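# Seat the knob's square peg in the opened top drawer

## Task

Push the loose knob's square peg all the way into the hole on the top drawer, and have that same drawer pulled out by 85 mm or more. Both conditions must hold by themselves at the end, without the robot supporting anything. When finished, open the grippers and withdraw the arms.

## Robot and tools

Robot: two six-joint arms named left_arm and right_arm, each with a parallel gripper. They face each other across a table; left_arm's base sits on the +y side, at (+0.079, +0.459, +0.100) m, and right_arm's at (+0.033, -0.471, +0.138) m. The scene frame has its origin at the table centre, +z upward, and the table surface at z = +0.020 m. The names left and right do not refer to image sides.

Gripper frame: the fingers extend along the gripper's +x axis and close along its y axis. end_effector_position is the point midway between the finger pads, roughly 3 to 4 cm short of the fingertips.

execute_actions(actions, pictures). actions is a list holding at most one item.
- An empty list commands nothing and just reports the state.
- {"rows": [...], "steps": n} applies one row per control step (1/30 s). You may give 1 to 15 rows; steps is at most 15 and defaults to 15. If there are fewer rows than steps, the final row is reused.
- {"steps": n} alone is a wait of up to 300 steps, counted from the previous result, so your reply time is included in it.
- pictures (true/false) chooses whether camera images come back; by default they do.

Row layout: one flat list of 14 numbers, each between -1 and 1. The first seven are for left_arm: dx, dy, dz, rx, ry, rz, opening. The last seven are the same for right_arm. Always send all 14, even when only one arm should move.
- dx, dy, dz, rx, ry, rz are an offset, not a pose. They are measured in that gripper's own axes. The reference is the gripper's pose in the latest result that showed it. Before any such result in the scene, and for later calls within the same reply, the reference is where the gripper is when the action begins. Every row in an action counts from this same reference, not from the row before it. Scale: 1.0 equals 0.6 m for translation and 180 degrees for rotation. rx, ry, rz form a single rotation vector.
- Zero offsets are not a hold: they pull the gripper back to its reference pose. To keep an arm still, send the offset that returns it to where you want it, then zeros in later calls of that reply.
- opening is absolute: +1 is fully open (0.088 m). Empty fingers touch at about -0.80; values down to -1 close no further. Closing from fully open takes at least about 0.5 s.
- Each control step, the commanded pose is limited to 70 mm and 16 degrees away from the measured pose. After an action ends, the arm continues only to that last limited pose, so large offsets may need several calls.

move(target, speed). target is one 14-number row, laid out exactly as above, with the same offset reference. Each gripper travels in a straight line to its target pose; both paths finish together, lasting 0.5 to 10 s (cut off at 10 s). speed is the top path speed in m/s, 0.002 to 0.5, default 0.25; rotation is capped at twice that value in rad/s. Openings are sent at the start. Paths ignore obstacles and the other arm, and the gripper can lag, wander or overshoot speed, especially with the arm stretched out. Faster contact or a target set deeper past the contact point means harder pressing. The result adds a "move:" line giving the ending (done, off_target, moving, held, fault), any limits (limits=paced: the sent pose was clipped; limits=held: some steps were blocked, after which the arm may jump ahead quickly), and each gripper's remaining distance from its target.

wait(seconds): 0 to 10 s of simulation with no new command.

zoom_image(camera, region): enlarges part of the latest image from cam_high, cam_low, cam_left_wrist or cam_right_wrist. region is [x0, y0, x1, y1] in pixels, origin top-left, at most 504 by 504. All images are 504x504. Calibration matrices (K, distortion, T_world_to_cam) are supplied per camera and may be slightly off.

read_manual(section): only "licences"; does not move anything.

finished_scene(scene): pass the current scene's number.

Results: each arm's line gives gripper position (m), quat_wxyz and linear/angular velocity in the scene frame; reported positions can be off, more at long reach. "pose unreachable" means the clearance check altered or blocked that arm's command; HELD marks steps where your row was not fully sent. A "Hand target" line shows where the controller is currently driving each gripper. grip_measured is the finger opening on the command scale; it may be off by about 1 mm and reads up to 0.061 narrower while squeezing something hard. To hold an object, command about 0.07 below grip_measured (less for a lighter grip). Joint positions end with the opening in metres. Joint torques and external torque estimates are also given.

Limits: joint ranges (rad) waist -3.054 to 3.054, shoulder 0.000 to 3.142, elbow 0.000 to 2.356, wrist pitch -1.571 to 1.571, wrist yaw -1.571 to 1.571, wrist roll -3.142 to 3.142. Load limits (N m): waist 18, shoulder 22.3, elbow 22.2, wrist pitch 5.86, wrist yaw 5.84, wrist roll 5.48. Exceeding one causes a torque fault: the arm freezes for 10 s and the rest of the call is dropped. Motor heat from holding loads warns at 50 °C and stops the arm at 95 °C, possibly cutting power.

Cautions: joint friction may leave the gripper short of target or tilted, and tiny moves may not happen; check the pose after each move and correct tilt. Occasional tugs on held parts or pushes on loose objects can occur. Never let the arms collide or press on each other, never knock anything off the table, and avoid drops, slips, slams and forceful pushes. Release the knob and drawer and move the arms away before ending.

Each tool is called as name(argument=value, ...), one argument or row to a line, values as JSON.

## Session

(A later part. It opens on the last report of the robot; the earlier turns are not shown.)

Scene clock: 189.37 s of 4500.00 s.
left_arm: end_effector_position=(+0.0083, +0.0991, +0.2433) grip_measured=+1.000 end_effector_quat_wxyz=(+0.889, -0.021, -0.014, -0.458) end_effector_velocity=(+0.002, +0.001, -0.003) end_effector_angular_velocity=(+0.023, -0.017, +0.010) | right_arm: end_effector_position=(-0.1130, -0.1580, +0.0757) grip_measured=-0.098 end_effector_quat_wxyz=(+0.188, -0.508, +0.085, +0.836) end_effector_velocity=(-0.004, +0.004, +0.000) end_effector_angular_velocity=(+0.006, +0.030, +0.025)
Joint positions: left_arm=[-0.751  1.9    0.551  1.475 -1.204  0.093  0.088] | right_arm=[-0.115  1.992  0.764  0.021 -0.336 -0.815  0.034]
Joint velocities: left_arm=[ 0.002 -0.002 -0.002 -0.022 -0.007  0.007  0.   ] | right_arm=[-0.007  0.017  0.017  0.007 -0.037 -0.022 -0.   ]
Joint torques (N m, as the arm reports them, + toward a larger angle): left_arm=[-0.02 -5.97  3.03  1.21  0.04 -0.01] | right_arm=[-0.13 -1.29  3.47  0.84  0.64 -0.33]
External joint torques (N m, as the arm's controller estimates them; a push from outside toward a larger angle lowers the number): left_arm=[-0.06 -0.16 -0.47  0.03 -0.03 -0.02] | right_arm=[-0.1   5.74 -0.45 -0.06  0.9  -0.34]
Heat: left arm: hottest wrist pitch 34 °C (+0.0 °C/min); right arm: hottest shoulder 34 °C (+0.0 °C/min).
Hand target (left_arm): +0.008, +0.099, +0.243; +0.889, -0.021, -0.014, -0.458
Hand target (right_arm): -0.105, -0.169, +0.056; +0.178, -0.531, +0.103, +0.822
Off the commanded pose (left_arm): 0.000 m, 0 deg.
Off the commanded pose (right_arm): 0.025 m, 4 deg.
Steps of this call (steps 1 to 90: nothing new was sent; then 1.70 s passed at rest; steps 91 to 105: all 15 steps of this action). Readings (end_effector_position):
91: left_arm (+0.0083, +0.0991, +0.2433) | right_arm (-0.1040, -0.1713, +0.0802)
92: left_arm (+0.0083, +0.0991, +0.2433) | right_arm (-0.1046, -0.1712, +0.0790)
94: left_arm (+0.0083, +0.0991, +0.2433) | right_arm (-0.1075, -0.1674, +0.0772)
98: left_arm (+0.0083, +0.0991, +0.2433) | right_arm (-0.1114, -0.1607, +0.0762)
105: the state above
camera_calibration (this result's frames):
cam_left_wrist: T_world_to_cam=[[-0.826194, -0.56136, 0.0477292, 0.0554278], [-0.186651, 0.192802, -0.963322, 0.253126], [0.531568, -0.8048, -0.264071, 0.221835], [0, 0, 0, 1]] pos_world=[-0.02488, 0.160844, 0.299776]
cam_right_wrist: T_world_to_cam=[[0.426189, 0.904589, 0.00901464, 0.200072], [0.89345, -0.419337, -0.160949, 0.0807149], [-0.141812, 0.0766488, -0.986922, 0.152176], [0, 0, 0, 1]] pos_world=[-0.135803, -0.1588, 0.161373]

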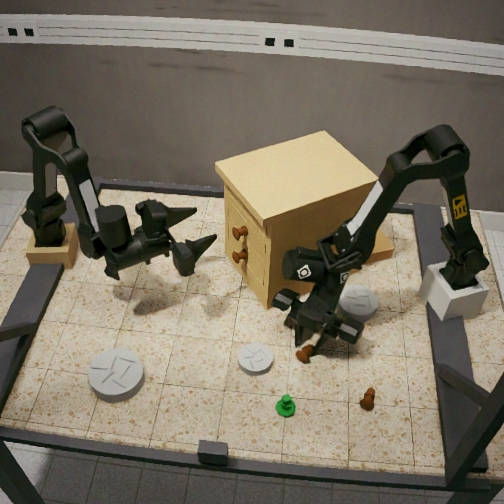

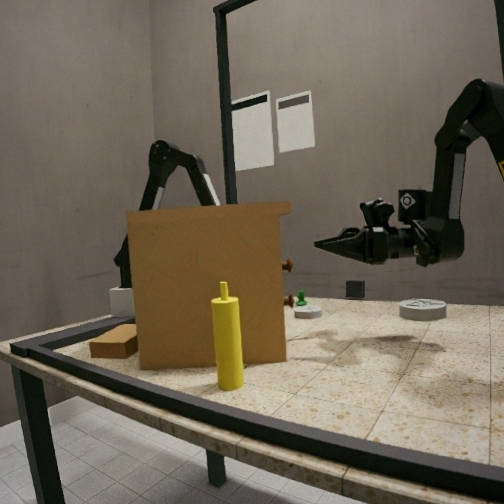

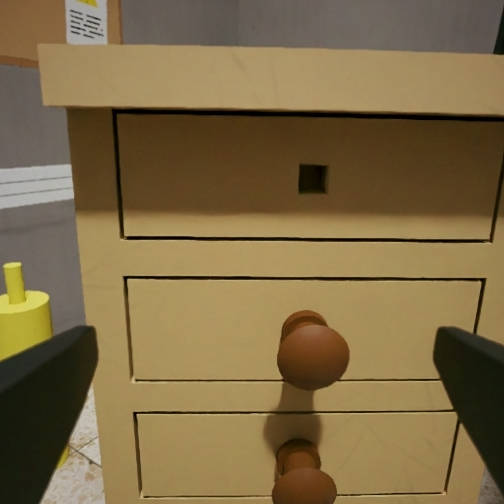

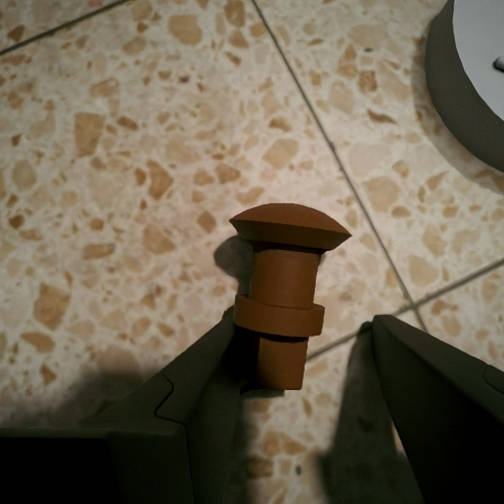

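move(
  target=[0,0,0,0,0,0,1, -0.03,0,-0.035,0.012,0.02,0,0.1],
  speed=0.08,
)

Scene clock: 200.13 s of 4500.00 s.
left_arm: end_effector_position=(+0.0083, +0.0991, +0.2433) grip_measured=+1.000 end_effector_quat_wxyz=(+0.889, -0.021, -0.014, -0.458) end_effector_velocity=(-0.000, +0.001, +0.002) end_effector_angular_velocity=(-0.014, +0.013, +0.004) | right_arm: end_effector_position=(-0.0917, -0.1663, +0.0818) grip_measured=+0.097 end_effector_quat_wxyz=(+0.194, -0.527, +0.107, +0.821) end_effector_velocity=(+0.001, +0.000, +0.003) end_effector_angular_velocity=(+0.003, +0.006, +0.002)
Joint positions: left_arm=[-0.751  1.9    0.551  1.475 -1.204  0.093  0.088] | right_arm=[-0.16   1.938  0.748 -0.072 -0.314 -0.835  0.044]
Joint velocities: left_arm=[-0.002 -0.002  0.002  0.007 -0.007 -0.007  0.   ] | right_arm=[-0.007 -0.012 -0.002 -0.007 -0.007 -0.007 -0.   ]
Joint torques (N m, as the arm reports them, + toward a larger angle): left_arm=[-0.1  -6.25  3.12  1.19  0.08  0.03] | right_arm=[-0.38 -8.6   3.77  0.8   0.   -0.24]
External joint torques (N m, as the arm's controller estimates them; a push from outside toward a larger angle lowers the number): left_arm=[-0.12 -0.37 -0.46 -0.01  0.    0.03] | right_arm=[-0.37 -1.86 -0.29 -0.03  0.25 -0.25]
Heat: left arm: hottest wrist pitch 34 °C (+0.0 °C/min); right arm: hottest shoulder 33 °C (-1.0 °C/min).
Hand target (left_arm): +0.008, +0.099, +0.243; +0.889, -0.021, -0.014, -0.458
Hand target (right_arm): -0.089, -0.169, +0.082; +0.194, -0.530, +0.107, +0.818
Off the commanded pose (left_arm): 0.000 m, 0 deg.
Off the commanded pose (right_arm): 0.004 m, 1 deg.
After step 90, 6.90 s passed at rest.
move: done
camera_calibration (this result's frames):
cam_left_wrist: T_world_to_cam=[[-0.826194, -0.56136, 0.0477292, 0.0554278], [-0.186651, 0.192802, -0.963322, 0.253126], [0.531568, -0.8048, -0.264071, 0.221835], [0, 0, 0, 1]] pos_world=[-0.02488, 0.160844, 0.299776]
cam_right_wrist: T_world_to_cam=[[0.45736, 0.889235, -0.00911073, 0.200226], [0.883585, -0.455564, -0.108347, 0.0479004], [-0.100497, 0.0415037, -0.994071, 0.160364], [0, 0, 0, 1]] pos_world=[-0.117783, -0.162882, 0.166428]

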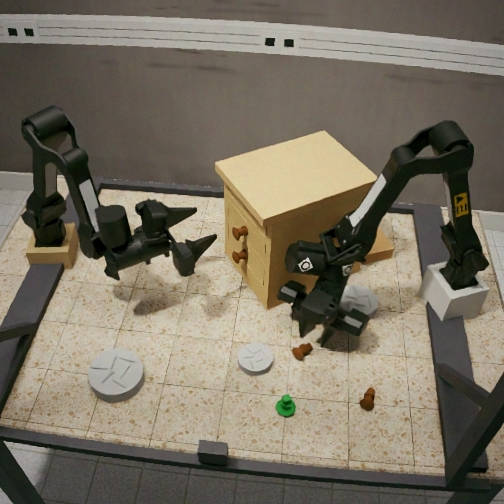

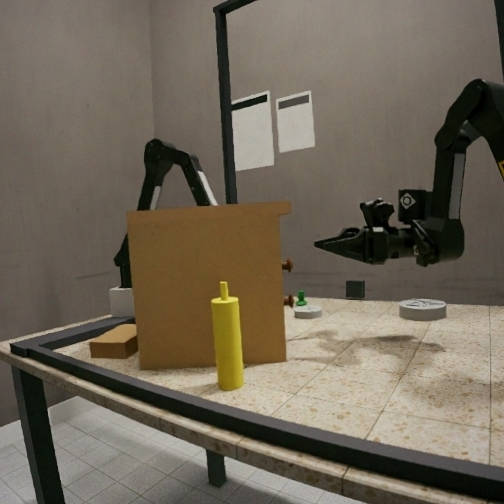

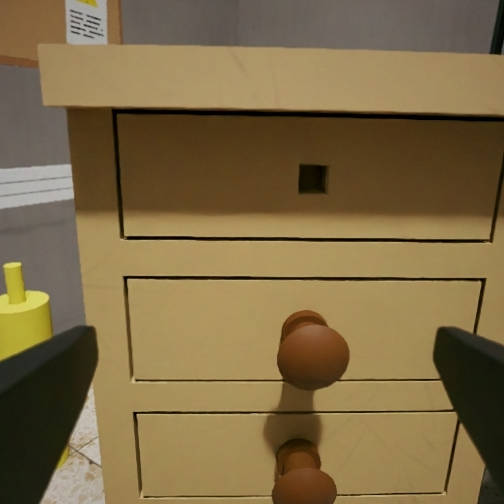

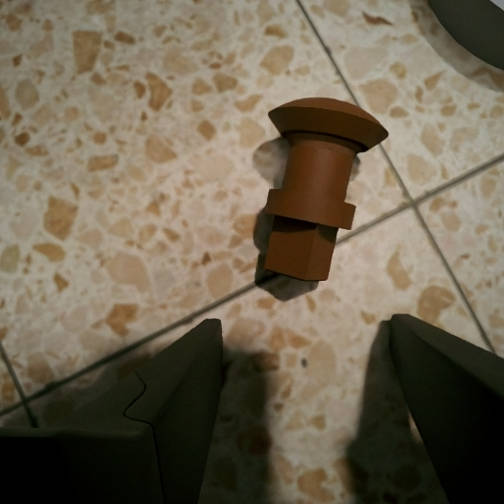

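move(
  target=[0,0,0,0,0,0,1, -0.005,0.0135,0.0217,0.068,0.002,-0.032,0.1],
  speed=0.08,
)

Scene clock: 221.30 s of 4500.00 s.
left_arm: end_effector_position=(+0.0083, +0.0991, +0.2433) grip_measured=+1.000 end_effector_quat_wxyz=(+0.889, -0.021, -0.014, -0.458) end_effector_velocity=(-0.002, +0.001, -0.003) end_effector_angular_velocity=(+0.023, -0.017, +0.000) | right_arm: end_effector_position=(-0.1053, -0.1663, +0.0898) grip_measured=+0.098 end_effector_quat_wxyz=(+0.287, -0.509, +0.167, +0.794) end_effector_velocity=(-0.004, +0.000, +0.003) end_effector_angular_velocity=(+0.007, +0.012, +0.003)
Joint positions: left_arm=[-0.751  1.9    0.551  1.475 -1.204  0.093  0.088] | right_arm=[-0.074  1.887  0.707  0.001 -0.207 -0.525  0.044]
Joint velocities: left_arm=[-0.007 -0.002 -0.002 -0.022 -0.007  0.007  0.   ] | right_arm=[ 0.007 -0.007 -0.002  0.007 -0.007  0.007 -0.   ]
Joint torques (N m, as the arm reports them, + toward a larger angle): left_arm=[ 0.14 -5.88  3.23  1.17  0.05  0.01] | right_arm=[ 0.26 -8.16  3.89  1.23  0.04  0.17]
External joint torques (N m, as the arm's controller estimates them; a push from outside toward a larger angle lowers the number): left_arm=[ 0.16 -0.06 -0.28 -0.01 -0.03  0.  ] | right_arm=[ 0.22 -1.52 -0.4   0.24  0.22  0.17]
Heat: left arm: hottest wrist pitch 34 °C (+0.0 °C/min); right arm: hottest shoulder 35 °C (+0.0 °C/min).
Hand target (left_arm): +0.008, +0.099, +0.243; +0.889, -0.021, -0.014, -0.458
Hand target (right_arm): -0.105, -0.169, +0.090; +0.289, -0.511, +0.168, +0.792
Off the commanded pose (left_arm): 0.000 m, 0 deg.
Off the commanded pose (right_arm): 0.003 m, 0 deg.
After step 90, 16.37 s passed at rest.
move: done
camera_calibration (this result's frames):
cam_left_wrist: T_world_to_cam=[[-0.826194, -0.56136, 0.0477292, 0.0554278], [-0.186651, 0.192802, -0.963322, 0.253126], [0.531568, -0.8048, -0.264071, 0.221835], [0, 0, 0, 1]] pos_world=[-0.02488, 0.160844, 0.299776]
cam_right_wrist: T_world_to_cam=[[0.648625, 0.761035, -0.010509, 0.205463], [0.755486, -0.645448, -0.112419, 0.0161467], [-0.0923381, 0.0649786, -0.993605, 0.171655], [0, 0, 0, 1]] pos_world=[-0.129617, -0.157096, 0.174532]

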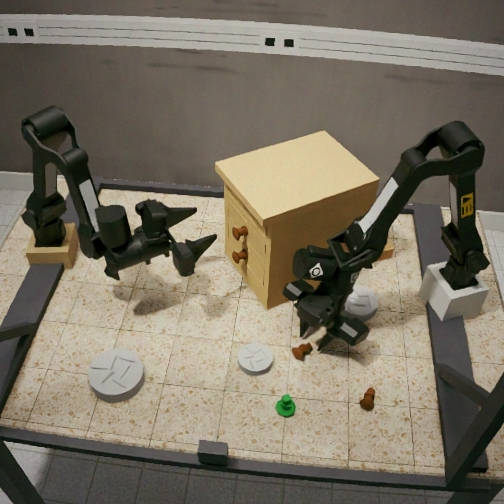

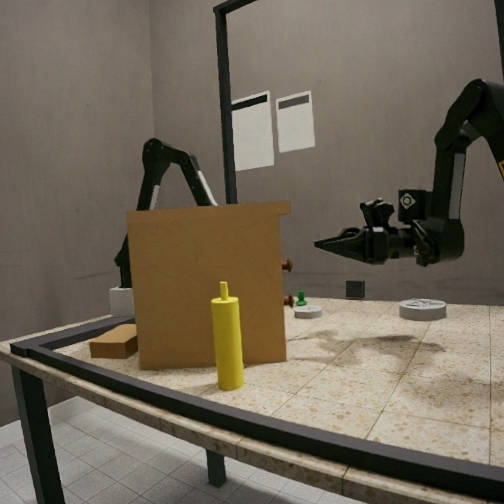

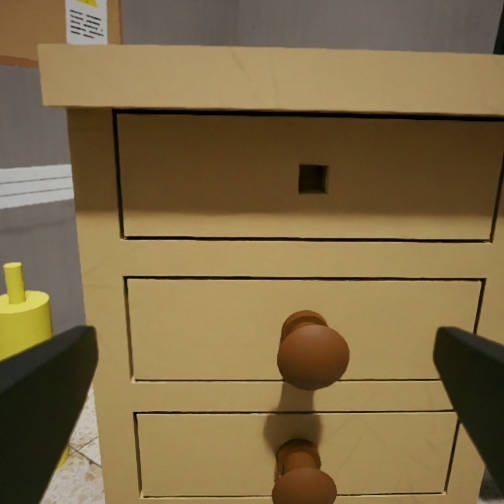

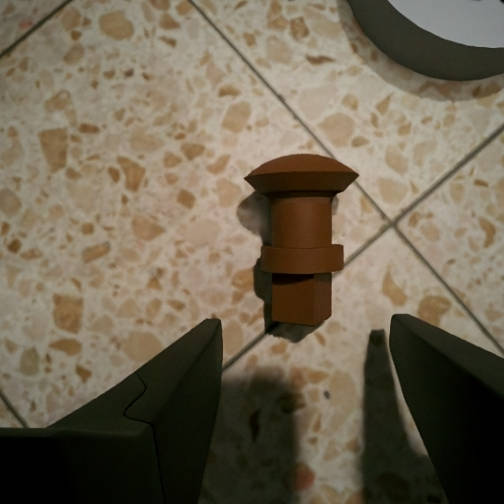

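move(
  target=[0,0,0,0,0,0,1, 0.057,-0.003,-0.008,0,0,0,0.1],
  speed=0.05,
)

Scene clock: 234.40 s of 4500.00 s.
left_arm: end_effector_position=(+0.0083, +0.0991, +0.2433) grip_measured=+1.000 end_effector_quat_wxyz=(+0.889, -0.021, -0.014, -0.458) end_effector_velocity=(+0.002, +0.003, -0.001) end_effector_angular_velocity=(-0.013, +0.022, +0.018) | right_arm: end_effector_position=(-0.1169, -0.1472, +0.0764) grip_measured=+0.098 end_effector_quat_wxyz=(+0.294, -0.488, +0.150, +0.808) end_effector_velocity=(+0.000, -0.001, -0.001) end_effector_angular_velocity=(-0.001, -0.004, +0.020)
Joint positions: left_arm=[-0.751  1.9    0.551  1.475 -1.204  0.093  0.088] | right_arm=[-0.067  1.987  0.736  0.135 -0.222 -0.518  0.044]
Joint velocities: left_arm=[-0.002  0.002 -0.002  0.007 -0.022 -0.022  0.   ] | right_arm=[-0.002  0.002  0.002 -0.007 -0.007 -0.022 -0.   ]
Joint torques (N m, as the arm reports them, + toward a larger angle): left_arm=[-0.04 -6.01  3.31  1.19  0.07  0.01] | right_arm=[ 0.39 -1.72  3.85  0.72  0.48  0.08]
External joint torques (N m, as the arm's controller estimates them; a push from outside toward a larger angle lowers the number): left_arm=[-0.05 -0.19 -0.2   0.    0.    0.  ] | right_arm=[ 0.39  5.34 -0.13 -0.33  0.65  0.07]
Heat: left arm: hottest wrist pitch 34 °C (+0.0 °C/min); right arm: hottest shoulder 36 °C (+2.0 °C/min).
Hand target (left_arm): +0.008, +0.099, +0.243; +0.889, -0.021, -0.014, -0.458
Hand target (right_arm): -0.111, -0.159, +0.058; +0.286, -0.509, +0.167, +0.794
Off the commanded pose (left_arm): 0.000 m, 0 deg.
Off the commanded pose (right_arm): 0.023 m, 4 deg.
After step 90, 9.03 s passed at rest.
move: off_target (right_arm)
camera_calibration (this result's frames):
cam_left_wrist: T_world_to_cam=[[-0.826194, -0.56136, 0.0477292, 0.0554278], [-0.186651, 0.192802, -0.963322, 0.253126], [0.531568, -0.8048, -0.264071, 0.221835], [0, 0, 0, 1]] pos_world=[-0.02488, 0.160844, 0.299776]
cam_right_wrist: T_world_to_cam=[[0.643445, 0.765468, 0.00606258, 0.197124], [0.754582, -0.632923, -0.173248, 0.0420466], [-0.128779, 0.11605, -0.98486, 0.158689], [0, 0, 0, 1]] pos_world=[-0.13813, -0.142696, 0.162375]

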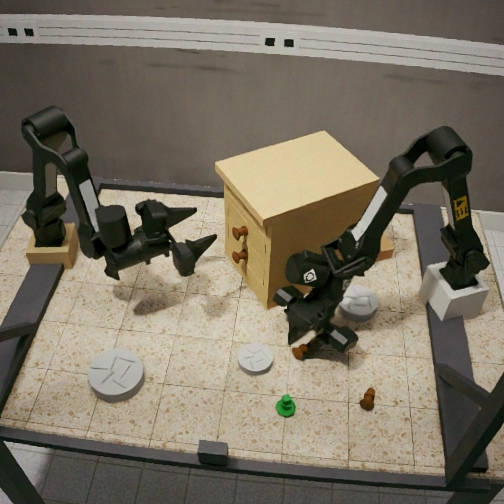

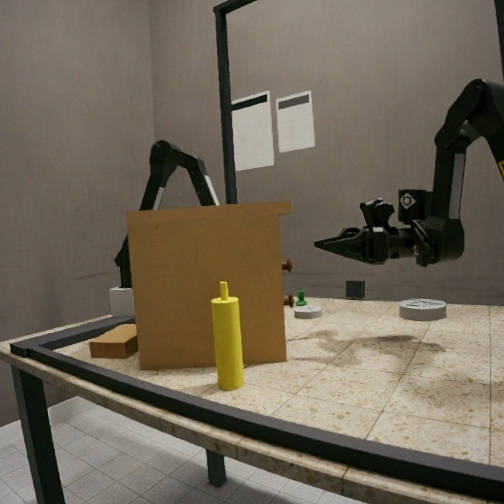

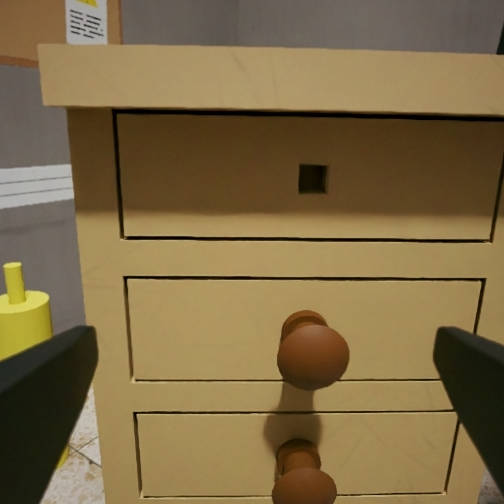

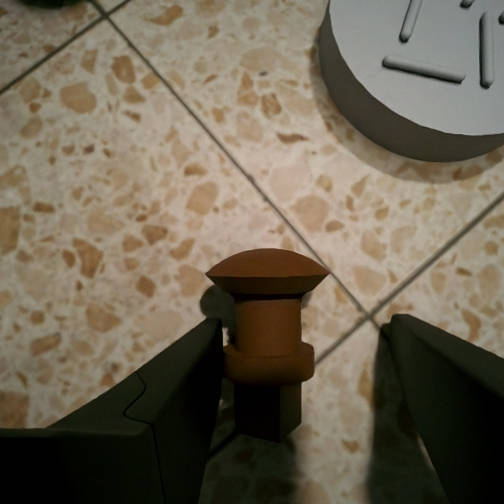

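move(
  target=[0,0,0,0,0,0,1, -0.019,0.0157,-0.0157,0,0.022,0.012,0.1],
  speed=0.05,
)

Scene clock: 250.57 s of 4500.00 s.
left_arm: end_effector_position=(+0.0083, +0.0991, +0.2433) grip_measured=+1.000 end_effector_quat_wxyz=(+0.889, -0.021, -0.014, -0.458) end_effector_velocity=(+0.000, +0.001, -0.001) end_effector_angular_velocity=(+0.011, -0.009, +0.005) | right_arm: end_effector_position=(-0.1118, -0.1618, +0.0808) grip_measured=+0.098 end_effector_quat_wxyz=(+0.276, -0.509, +0.171, +0.797) end_effector_velocity=(+0.004, -0.006, -0.001) end_effector_angular_velocity=(-0.025, -0.010, +0.015)
Joint positions: left_arm=[-0.751  1.9    0.551  1.475 -1.204  0.093  0.088] | right_arm=[-0.067  1.944  0.741  0.01  -0.223 -0.527  0.044]
Joint velocities: left_arm=[-0.002 -0.002 -0.002 -0.007 -0.007  0.007  0.   ] | right_arm=[-0.007 -0.007 -0.002 -0.037 -0.007 -0.022 -0.   ]
Joint torques (N m, as the arm reports them, + toward a larger angle): left_arm=[-0.02 -5.99  3.16  1.22  0.04  0.04] | right_arm=[ 0.29 -8.12  4.81  0.74 -0.05 -0.18]
External joint torques (N m, as the arm's controller estimates them; a push from outside toward a larger angle lowers the number): left_arm=[-0.02 -0.19 -0.33  0.04 -0.04  0.03] | right_arm=[ 0.31 -1.3   0.74 -0.2   0.13 -0.18]
Heat: left arm: hottest wrist pitch 34 °C (+0.0 °C/min); right arm: hottest shoulder 34 °C (+0.0 °C/min).
Hand target (left_arm): +0.008, +0.099, +0.243; +0.889, -0.021, -0.014, -0.458
Hand target (right_arm): -0.112, -0.163, +0.081; +0.274, -0.512, +0.169, +0.796
Off the commanded pose (left_arm): 0.000 m, 0 deg.
Off the commanded pose (right_arm): 0.002 m, 1 deg.
After step 90, 12.07 s passed at rest.
move: done
camera_calibration (this result's frames):
cam_left_wrist: T_world_to_cam=[[-0.826194, -0.56136, 0.0477292, 0.0554278], [-0.186651, 0.192802, -0.963322, 0.253126], [0.531568, -0.8048, -0.264071, 0.221835], [0, 0, 0, 1]] pos_world=[-0.02488, 0.160844, 0.299776]
cam_right_wrist: T_world_to_cam=[[0.637641, 0.769775, -0.0293251, 0.207857], [0.763581, -0.636622, -0.107963, 0.0248685], [-0.101777, 0.0464497, -0.993722, 0.157772], [0, 0, 0, 1]] pos_world=[-0.13547, -0.1515, 0.165562]

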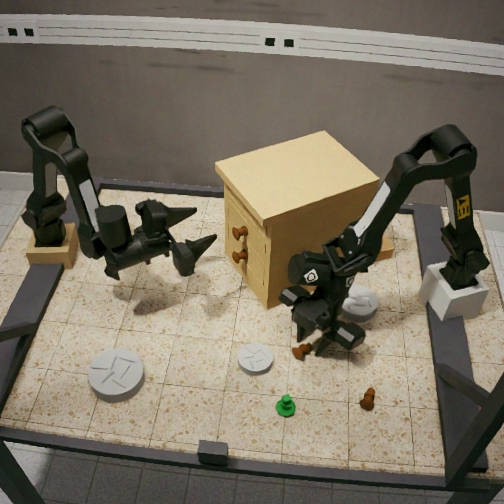

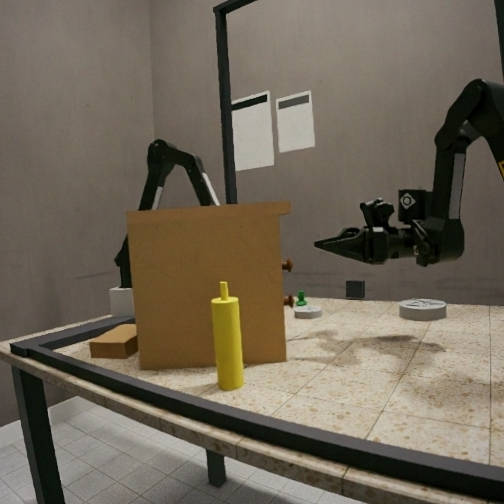

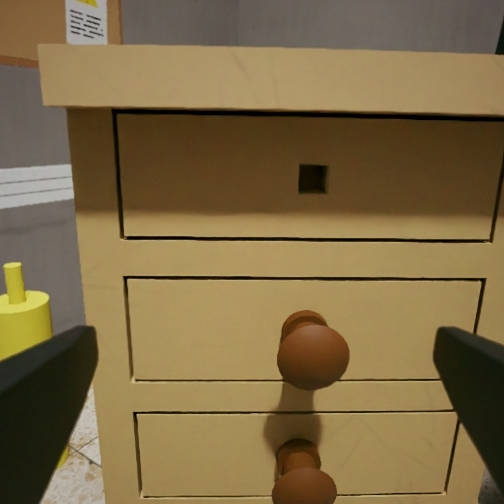

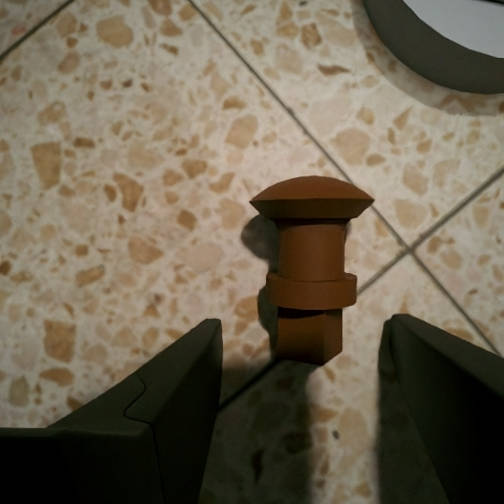

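execute_actions(
  actions=[
    {"rows":[[0,0,0,0,0,0,1, 0.003,0,0,0,0,0,-0.3],[0,0,0,0,0,0,1, 0.003,0,0,0,0,0,-0.4],[0,0,0,0,0,0,1, 0.003,0,0,0,0,0,-0.5],[0,0,0,0,0,0,1, 0.003,0,0,0,0,0,-0.65]],"steps":15},
  ],
)

Scene clock: 254.77 s of 4500.00 s.
left_arm: end_effector_position=(+0.0083, +0.0991, +0.2433) grip_measured=+1.000 end_effector_quat_wxyz=(+0.889, -0.021, -0.014, -0.458) end_effector_velocity=(+0.000, +0.001, -0.001) end_effector_angular_velocity=(+0.010, -0.003, +0.004) | right_arm: end_effector_position=(-0.1123, -0.1609, +0.0813) grip_measured=-0.602 end_effector_quat_wxyz=(+0.277, -0.508, +0.170, +0.798) end_effector_velocity=(+0.001, -0.003, -0.002) end_effector_angular_velocity=(-0.011, +0.000, +0.007)
Joint positions: left_arm=[-0.751  1.9    0.551  1.475 -1.204  0.093  0.088] | right_arm=[-0.066  1.944  0.741  0.015 -0.223 -0.527  0.01 ]
Joint velocities: left_arm=[-0.002 -0.007 -0.002 -0.022 -0.007 -0.007  0.   ] | right_arm=[-0.002  0.002 -0.002 -0.007 -0.007 -0.007 -0.   ]
Joint torques (N m, as the arm reports them, + toward a larger angle): left_arm=[ 0.02 -5.96  3.38  1.19  0.06  0.  ] | right_arm=[ 0.11 -6.42  5.18  1.17 -0.16  0.05]
External joint torques (N m, as the arm's controller estimates them; a push from outside toward a larger angle lowers the number): left_arm=[ 0.02 -0.12 -0.16  0.   -0.02 -0.01] | right_arm=[0.11 0.39 1.11 0.22 0.01 0.05]
Heat: left arm: hottest wrist pitch 34 °C (+0.0 °C/min); right arm: hottest shoulder 34 °C (+0.0 °C/min).
Hand target (left_arm): +0.008, +0.099, +0.243; +0.889, -0.021, -0.014, -0.458
Hand target (right_arm): -0.112, -0.161, +0.079; +0.276, -0.509, +0.172, +0.797
Off the commanded pose (left_arm): 0.000 m, 0 deg.
Off the commanded pose (right_arm): 0.002 m, 0 deg.
Steps of this call (steps 1 to 90: nothing new was sent; then 0.70 s passed at rest; steps 91 to 105: all 15 steps of this action). Readings (end_effector_position):
91: left_arm (+0.0083, +0.0991, +0.2433) | right_arm (-0.1118, -0.1621, +0.0807)
92: left_arm (+0.0083, +0.0991, +0.2433) | right_arm (-0.1118, -0.1620, +0.0808)
94: left_arm (+0.0083, +0.0991, +0.2433) | right_arm (-0.1120, -0.1615, +0.0810)
98: left_arm (+0.0083, +0.0991, +0.2433) | right_arm (-0.1122, -0.1611, +0.0811)
105: the state above
camera_calibration (this result's frames):
cam_left_wrist: T_world_to_cam=[[-0.826194, -0.56136, 0.0477292, 0.0554278], [-0.186651, 0.192802, -0.963322, 0.253126], [0.531568, -0.8048, -0.264071, 0.221835], [0, 0, 0, 1]] pos_world=[-0.02488, 0.160844, 0.299776]
cam_right_wrist: T_world_to_cam=[[0.637297, 0.770159, -0.0265897, 0.207254], [0.763627, -0.635776, -0.11253, 0.0263886], [-0.103571, 0.0514105, -0.993292, 0.158757], [0, 0, 0, 1]] pos_world=[-0.135791, -0.151003, 0.166173]

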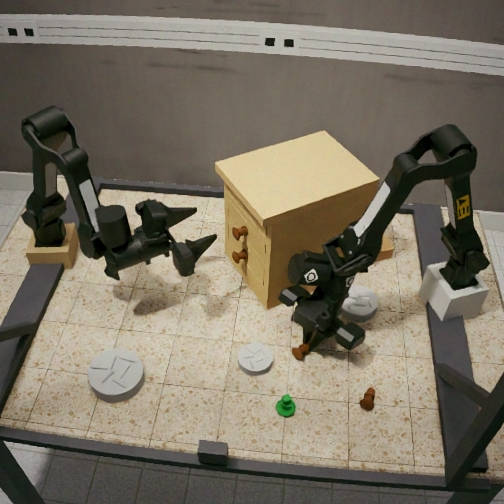

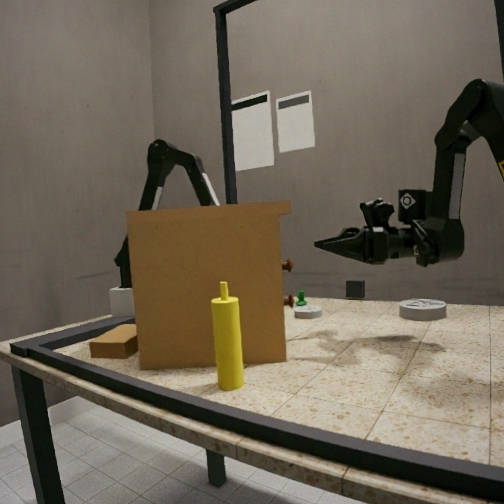

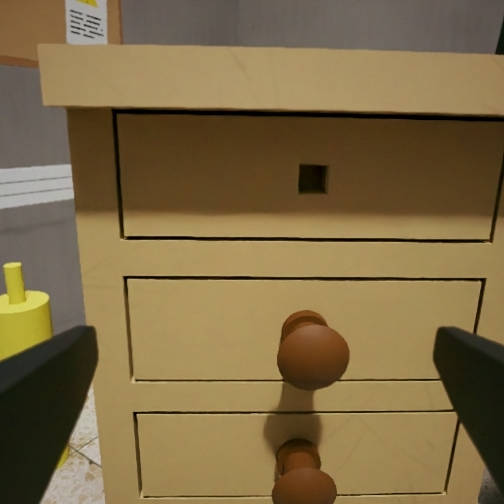

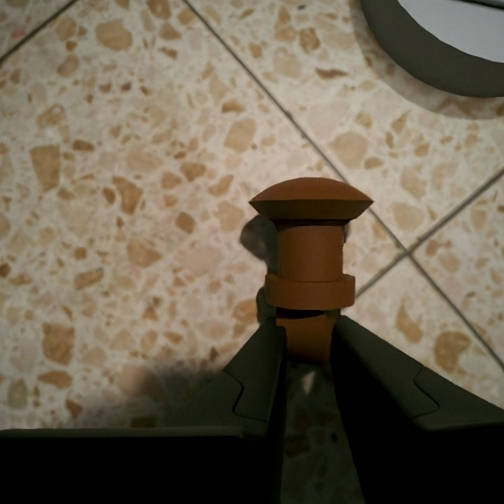

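execute_actions(
  actions=[
    {"rows":[[0,0,0,0,0,0,1, 0,0,0,0,0,0,-0.7],[0,0,0,0,0,0,1, 0,0,0,0,0,0,-0.7],[0,0,0,0,0,0,1, 0,0,0,0,0,0,-0.7],[0,0,0,0,0,0,1, 0,0,0,0,0,0,-0.7],[0,0,0,0,0,0,1, 0,0,0,0,0,0,-0.7],[0,0,0,0,0,0,1, -0.02,0,0.01,0,0,0,-0.7],[0,0,0,0,0,0,1, -0.04,0,0.02,0,0,0,-0.7],[0,0,0,0,0,0,1, -0.06,0,0.03,0,0,0,-0.7]],"steps":15},
  ],
)

Scene clock: 258.77 s of 4500.00 s.
left_arm: end_effector_position=(+0.0083, +0.0991, +0.2433) grip_measured=+1.000 end_effector_quat_wxyz=(+0.889, -0.021, -0.014, -0.458) end_effector_velocity=(-0.001, +0.002, +0.001) end_effector_angular_velocity=(-0.018, +0.023, -0.001) | right_arm: end_effector_position=(-0.1121, -0.1612, +0.1150) grip_measured=-0.602 end_effector_quat_wxyz=(+0.277, -0.508, +0.170, +0.798) end_effector_velocity=(-0.000, -0.002, +0.040) end_effector_angular_velocity=(-0.020, +0.006, +0.021)
Joint positions: left_arm=[-0.751  1.9    0.551  1.475 -1.204  0.093  0.088] | right_arm=[-0.066  1.825  0.774 -0.137 -0.223 -0.527  0.01 ]
Joint velocities: left_arm=[-0.007 -0.002 -0.002  0.007 -0.007 -0.022  0.   ] | right_arm=[-0.007 -0.125  0.066 -0.212 -0.022 -0.022  0.   ]
Joint torques (N m, as the arm reports them, + toward a larger angle): left_arm=[ 0.03 -6.12  3.23  1.19  0.06  0.01] | right_arm=[ 0.24 -7.74  6.2   0.76 -0.15  0.1 ]
External joint torques (N m, as the arm's controller estimates them; a push from outside toward a larger angle lowers the number): left_arm=[ 0.09 -0.25 -0.32 -0.02 -0.02  0.  ] | right_arm=[ 0.25 -1.67  2.   -0.04  0.02  0.1 ]
Heat: left arm: hottest wrist pitch 34 °C (+0.0 °C/min); right arm: hottest shoulder 34 °C (+1.0 °C/min).
Hand target (left_arm): +0.008, +0.099, +0.243; +0.889, -0.021, -0.014, -0.458
Hand target (right_arm): -0.113, -0.160, +0.121; +0.277, -0.508, +0.169, +0.798
Off the commanded pose (left_arm): 0.000 m, 0 deg.
Off the commanded pose (right_arm): 0.007 m, 0 deg.
Steps of this call (steps 1 to 90: nothing new was sent; then 0.50 s passed at rest; steps 91 to 105: all 15 steps of this action). Readings (end_effector_position):
91: left_arm (+0.0083, +0.0991, +0.2433) | right_arm (-0.1123, -0.1609, +0.0813)
92: left_arm (+0.0083, +0.0991, +0.2433) | right_arm (-0.1123, -0.1609, +0.0813)
94: left_arm (+0.0083, +0.0991, +0.2433) | right_arm (-0.1123, -0.1609, +0.0813)
98: left_arm (+0.0083, +0.0991, +0.2433) | right_arm (-0.1102, -0.1665, +0.0870)
105: the state above
camera_calibration (this result's frames):
cam_left_wrist: T_world_to_cam=[[-0.826194, -0.56136, 0.0477292, 0.0554278], [-0.186651, 0.192802, -0.963322, 0.253126], [0.531568, -0.8048, -0.264071, 0.221835], [0, 0, 0, 1]] pos_world=[-0.02488, 0.160844, 0.299776]
cam_right_wrist: T_world_to_cam=[[0.637304, 0.77014, -0.0269805, 0.208377], [0.763655, -0.635857, -0.111878, 0.0297916], [-0.103317, 0.0506964, -0.993356, 0.192201], [0, 0, 0, 1]] pos_world=[-0.135692, -0.15128, 0.19988]

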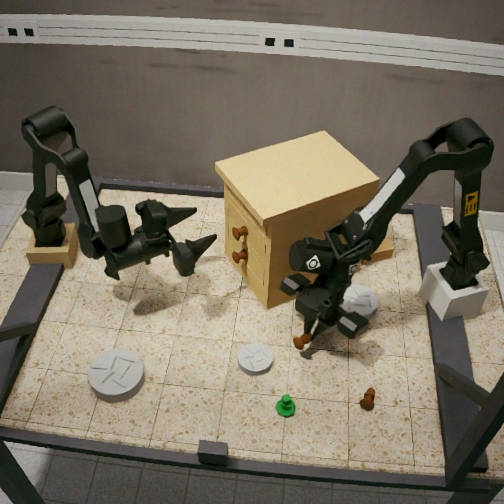

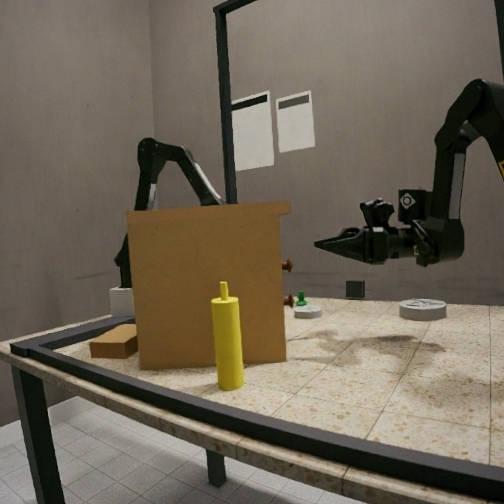

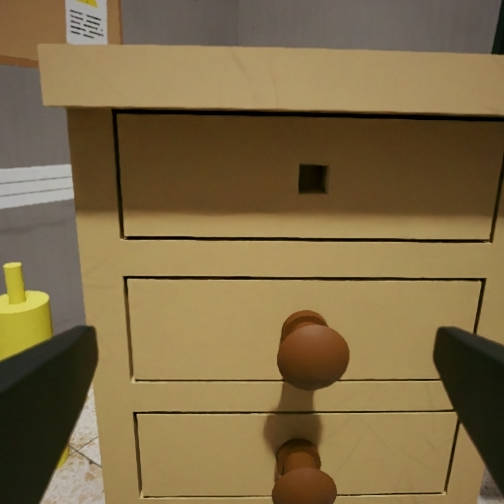

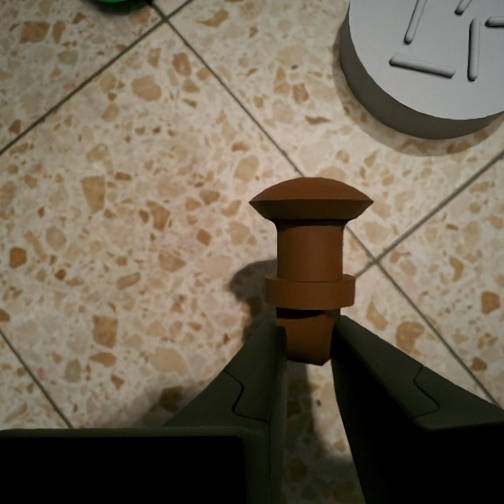

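move(
  target=[-0.237,-0.216,-0.039,0,0,-0.141,1, -0.114,-0.139,0.283,0.2204,0.0633,-0.0779,-0.7],
  speed=0.15,
)

Scene clock: 289.13 s of 4500.00 s.
left_arm: end_effector_position=(-0.1751, +0.1396, +0.2188) grip_measured=+1.000 end_effector_quat_wxyz=(+0.769, -0.019, -0.017, -0.638) end_effector_velocity=(-0.000, +0.000, -0.001) end_effector_angular_velocity=(+0.003, +0.001, +0.004) | right_arm: end_effector_position=(-0.1581, -0.0206, +0.2501) grip_measured=-0.635 end_effector_quat_wxyz=(+0.505, -0.476, +0.394, +0.603) end_effector_velocity=(+0.004, -0.002, +0.001) end_effector_angular_velocity=(-0.026, -0.018, -0.011)
Joint positions: left_arm=[-1.188  2.112  0.739  1.515 -1.207  0.124  0.088] | right_arm=[ 0.013  2.258  2.085 -1.167  0.061  0.233  0.008]
Joint velocities: left_arm=[-0.002  0.002  0.002 -0.007 -0.007 -0.007  0.   ] | right_arm=[-0.002  0.017  0.037 -0.051  0.007  0.007 -0.   ]
Joint torques (N m, as the arm reports them, + toward a larger angle): left_arm=[-0.35 -6.03  4.08  1.04  0.24  0.03] | right_arm=[  0.33 -10.68   9.08   0.67   0.27   0.16]
External joint torques (N m, as the arm's controller estimates them; a push from outside toward a larger angle lowers the number): left_arm=[-0.38  1.05  0.68 -0.14  0.15  0.02] | right_arm=[ 0.36  0.31  2.94 -0.06  0.22  0.15]
Heat: left arm: hottest shoulder 34 °C (+0.0 °C/min); right arm: hottest shoulder 36 °C (+0.0 °C/min).
Hand target (left_arm): -0.179, +0.139, +0.217; +0.766, -0.017, -0.018, -0.642
Hand target (right_arm): -0.160, -0.018, +0.249; +0.507, -0.476, +0.394, +0.601
Off the commanded pose (left_arm): 0.005 m, 1 deg.
Off the commanded pose (right_arm): 0.002 m, 0 deg.
After step 110, 23.67 s passed at rest.
move: done
camera_calibration (this result's frames):
cam_left_wrist: T_world_to_cam=[[-0.986093, -0.163106, 0.0318981, -0.152313], [-0.0727681, 0.251173, -0.965203, 0.199734], [0.149419, -0.954101, -0.259549, 0.298385], [0, 0, 0, 1]] pos_world=[-0.180244, 0.209678, 0.275088]
cam_right_wrist: T_world_to_cam=[[0.98941, 0.142827, -0.0258689, 0.175458], [0.144594, -0.98543, 0.0895529, 0.0139488], [-0.0127014, -0.0923449, -0.995646, 0.326475], [0, 0, 0, 1]] pos_world=[-0.17147, 0.0188337, 0.328343]

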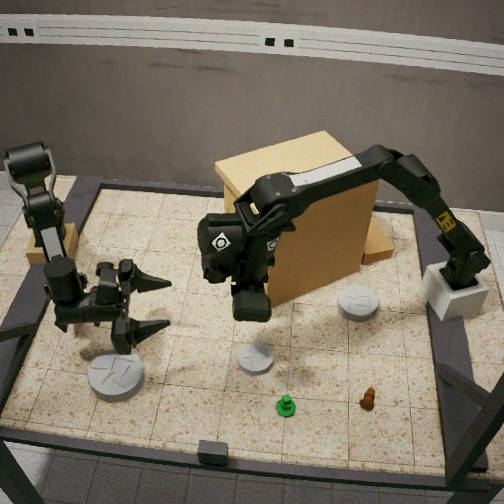

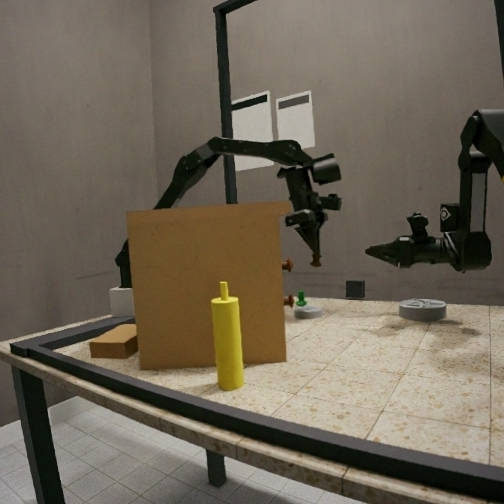

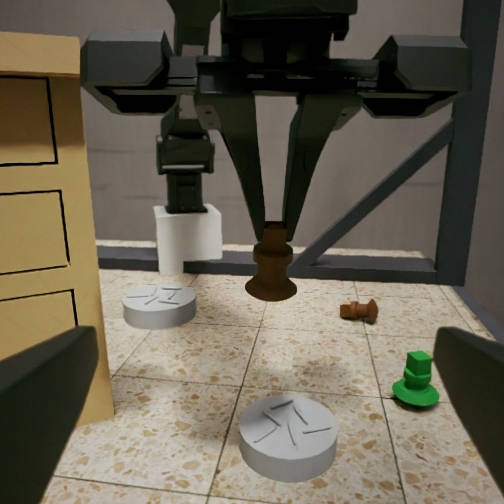

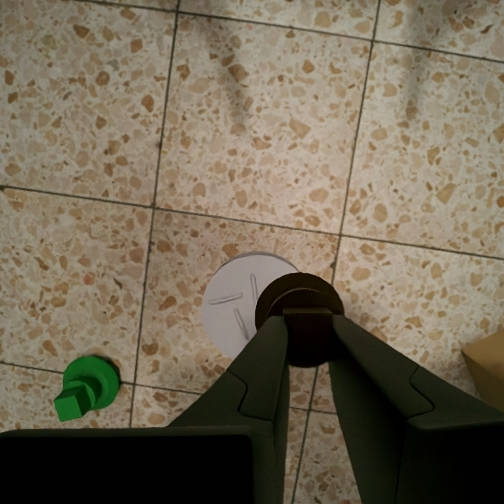

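zoom_image(
  camera="cam_left_wrist",
  region=[210, 190, 340, 320],
)

zoom_image(
  camera="cam_low",
  region=[260, 190, 400, 290],
)

Region (210, 190, 340, 320) of cam_left_wrist's 504x504 image, scaled by 3.877, with more detail than that image has.

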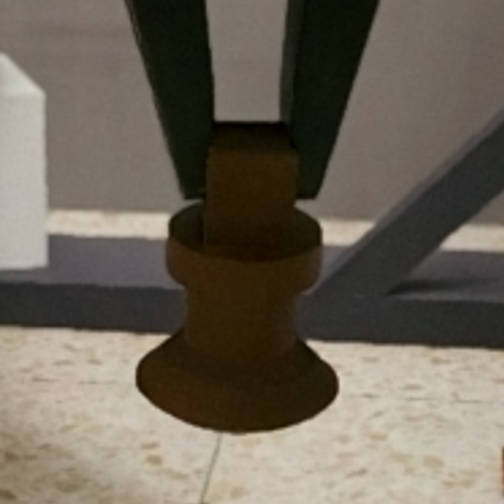

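Region (260, 190, 400, 290) of cam_low's 504x504 image, scaled by 3.600, with more detail than that image has; it fills the top 360 rows of this view, and the rest is white.

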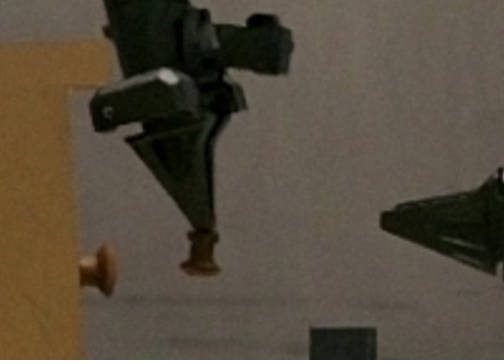

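move(
  target=[0.158,-0.018,-0.055,0,0,0,1, 0,0,0,0,0,0,-0.75],
  speed=0.12,
)

Scene clock: 313.57 s of 4500.00 s.
left_arm: end_effector_position=(-0.1682, +0.0457, +0.1947) grip_measured=+1.000 end_effector_quat_wxyz=(+0.770, -0.021, -0.018, -0.638) end_effector_velocity=(-0.000, -0.001, -0.001) end_effector_angular_velocity=(+0.000, +0.016, -0.006) | right_arm: end_effector_position=(-0.1583, -0.0200, +0.2505) grip_measured=-0.635 end_effector_quat_wxyz=(+0.505, -0.475, +0.394, +0.603) end_effector_velocity=(+0.004, -0.004, -0.001) end_effector_angular_velocity=(-0.016, -0.021, +0.017)
Joint positions: left_arm=[-0.967  2.295  0.98   1.414 -0.988  0.072  0.088] | right_arm=[ 0.013  2.26   2.09  -1.169  0.061  0.234  0.008]
Joint velocities: left_arm=[ 0.002  0.002  0.002 -0.007  0.007 -0.022  0.   ] | right_arm=[-0.002 -0.002 -0.002 -0.022  0.007 -0.022 -0.   ]
Joint torques (N m, as the arm reports them, + toward a larger angle): left_arm=[ 0.19 -7.27  4.44  1.18  0.2  -0.1 ] | right_arm=[ -0.02 -12.55   6.65   0.94   0.03  -0.05]
External joint torques (N m, as the arm's controller estimates them; a push from outside toward a larger angle lowers the number): left_arm=[ 0.19  1.27  0.64 -0.15  0.15 -0.11] | right_arm=[ 0.   -1.64  0.59  0.22 -0.02 -0.05]
Heat: left arm: hottest shoulder 34 °C (+0.0 °C/min); right arm: hottest shoulder 39 °C (+5.1 °C/min).
Hand target (left_arm): -0.169, +0.043, +0.191; +0.769, -0.020, -0.017, -0.638
Hand target (right_arm): -0.158, -0.021, +0.250; +0.505, -0.476, +0.394, +0.603
Off the commanded pose (left_arm): 0.005 m, 0 deg.
Off the commanded pose (right_arm): 0.001 m, 0 deg.
After step 90, 20.07 s passed at rest.
move: done
camera_calibration (this result's frames):
cam_left_wrist: T_world_to_cam=[[-0.985891, -0.16407, 0.0331701, -0.160195], [-0.0736329, 0.247123, -0.966182, 0.200715], [0.150325, -0.954993, -0.255717, 0.200956], [0, 0, 0, 1]] pos_world=[-0.173364, 0.116027, 0.250629]
cam_right_wrist: T_world_to_cam=[[0.98952, 0.142037, -0.0260059, 0.175629], [0.143805, -0.985654, 0.0883579, 0.0147231], [-0.0130826, -0.0911716, -0.995749, 0.326961], [0, 0, 0, 1]] pos_world=[-0.171629, 0.0193755, 0.328838]

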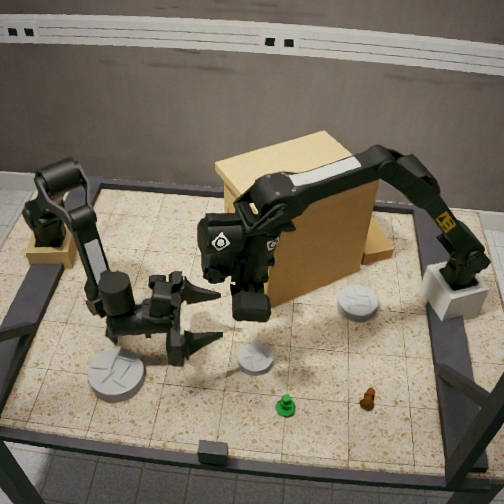

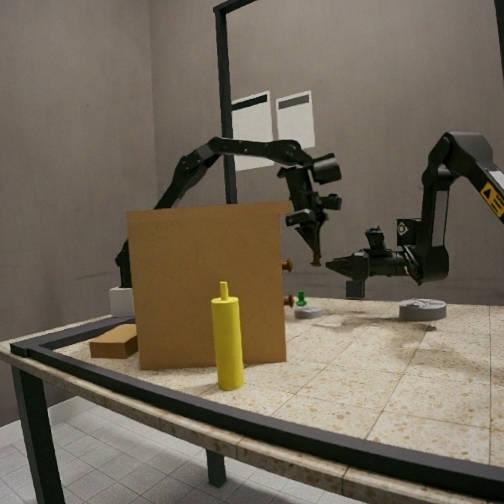

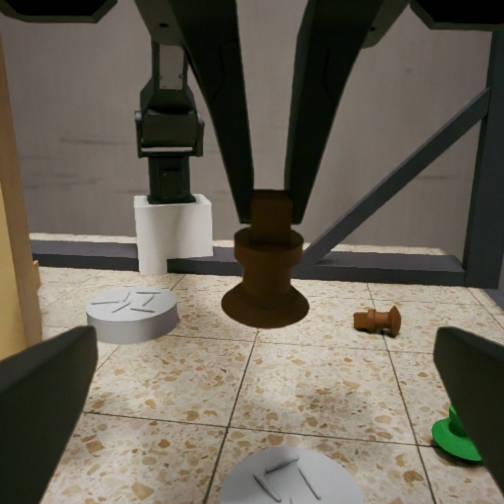

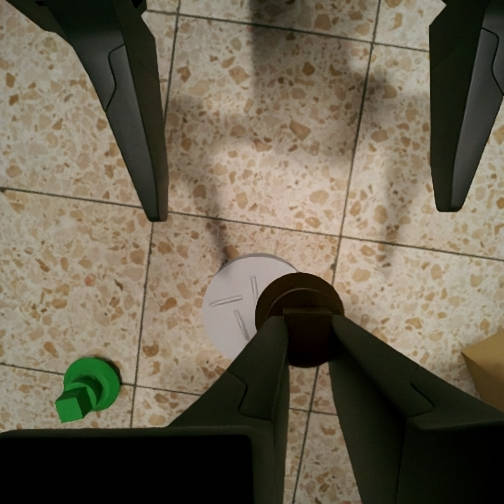

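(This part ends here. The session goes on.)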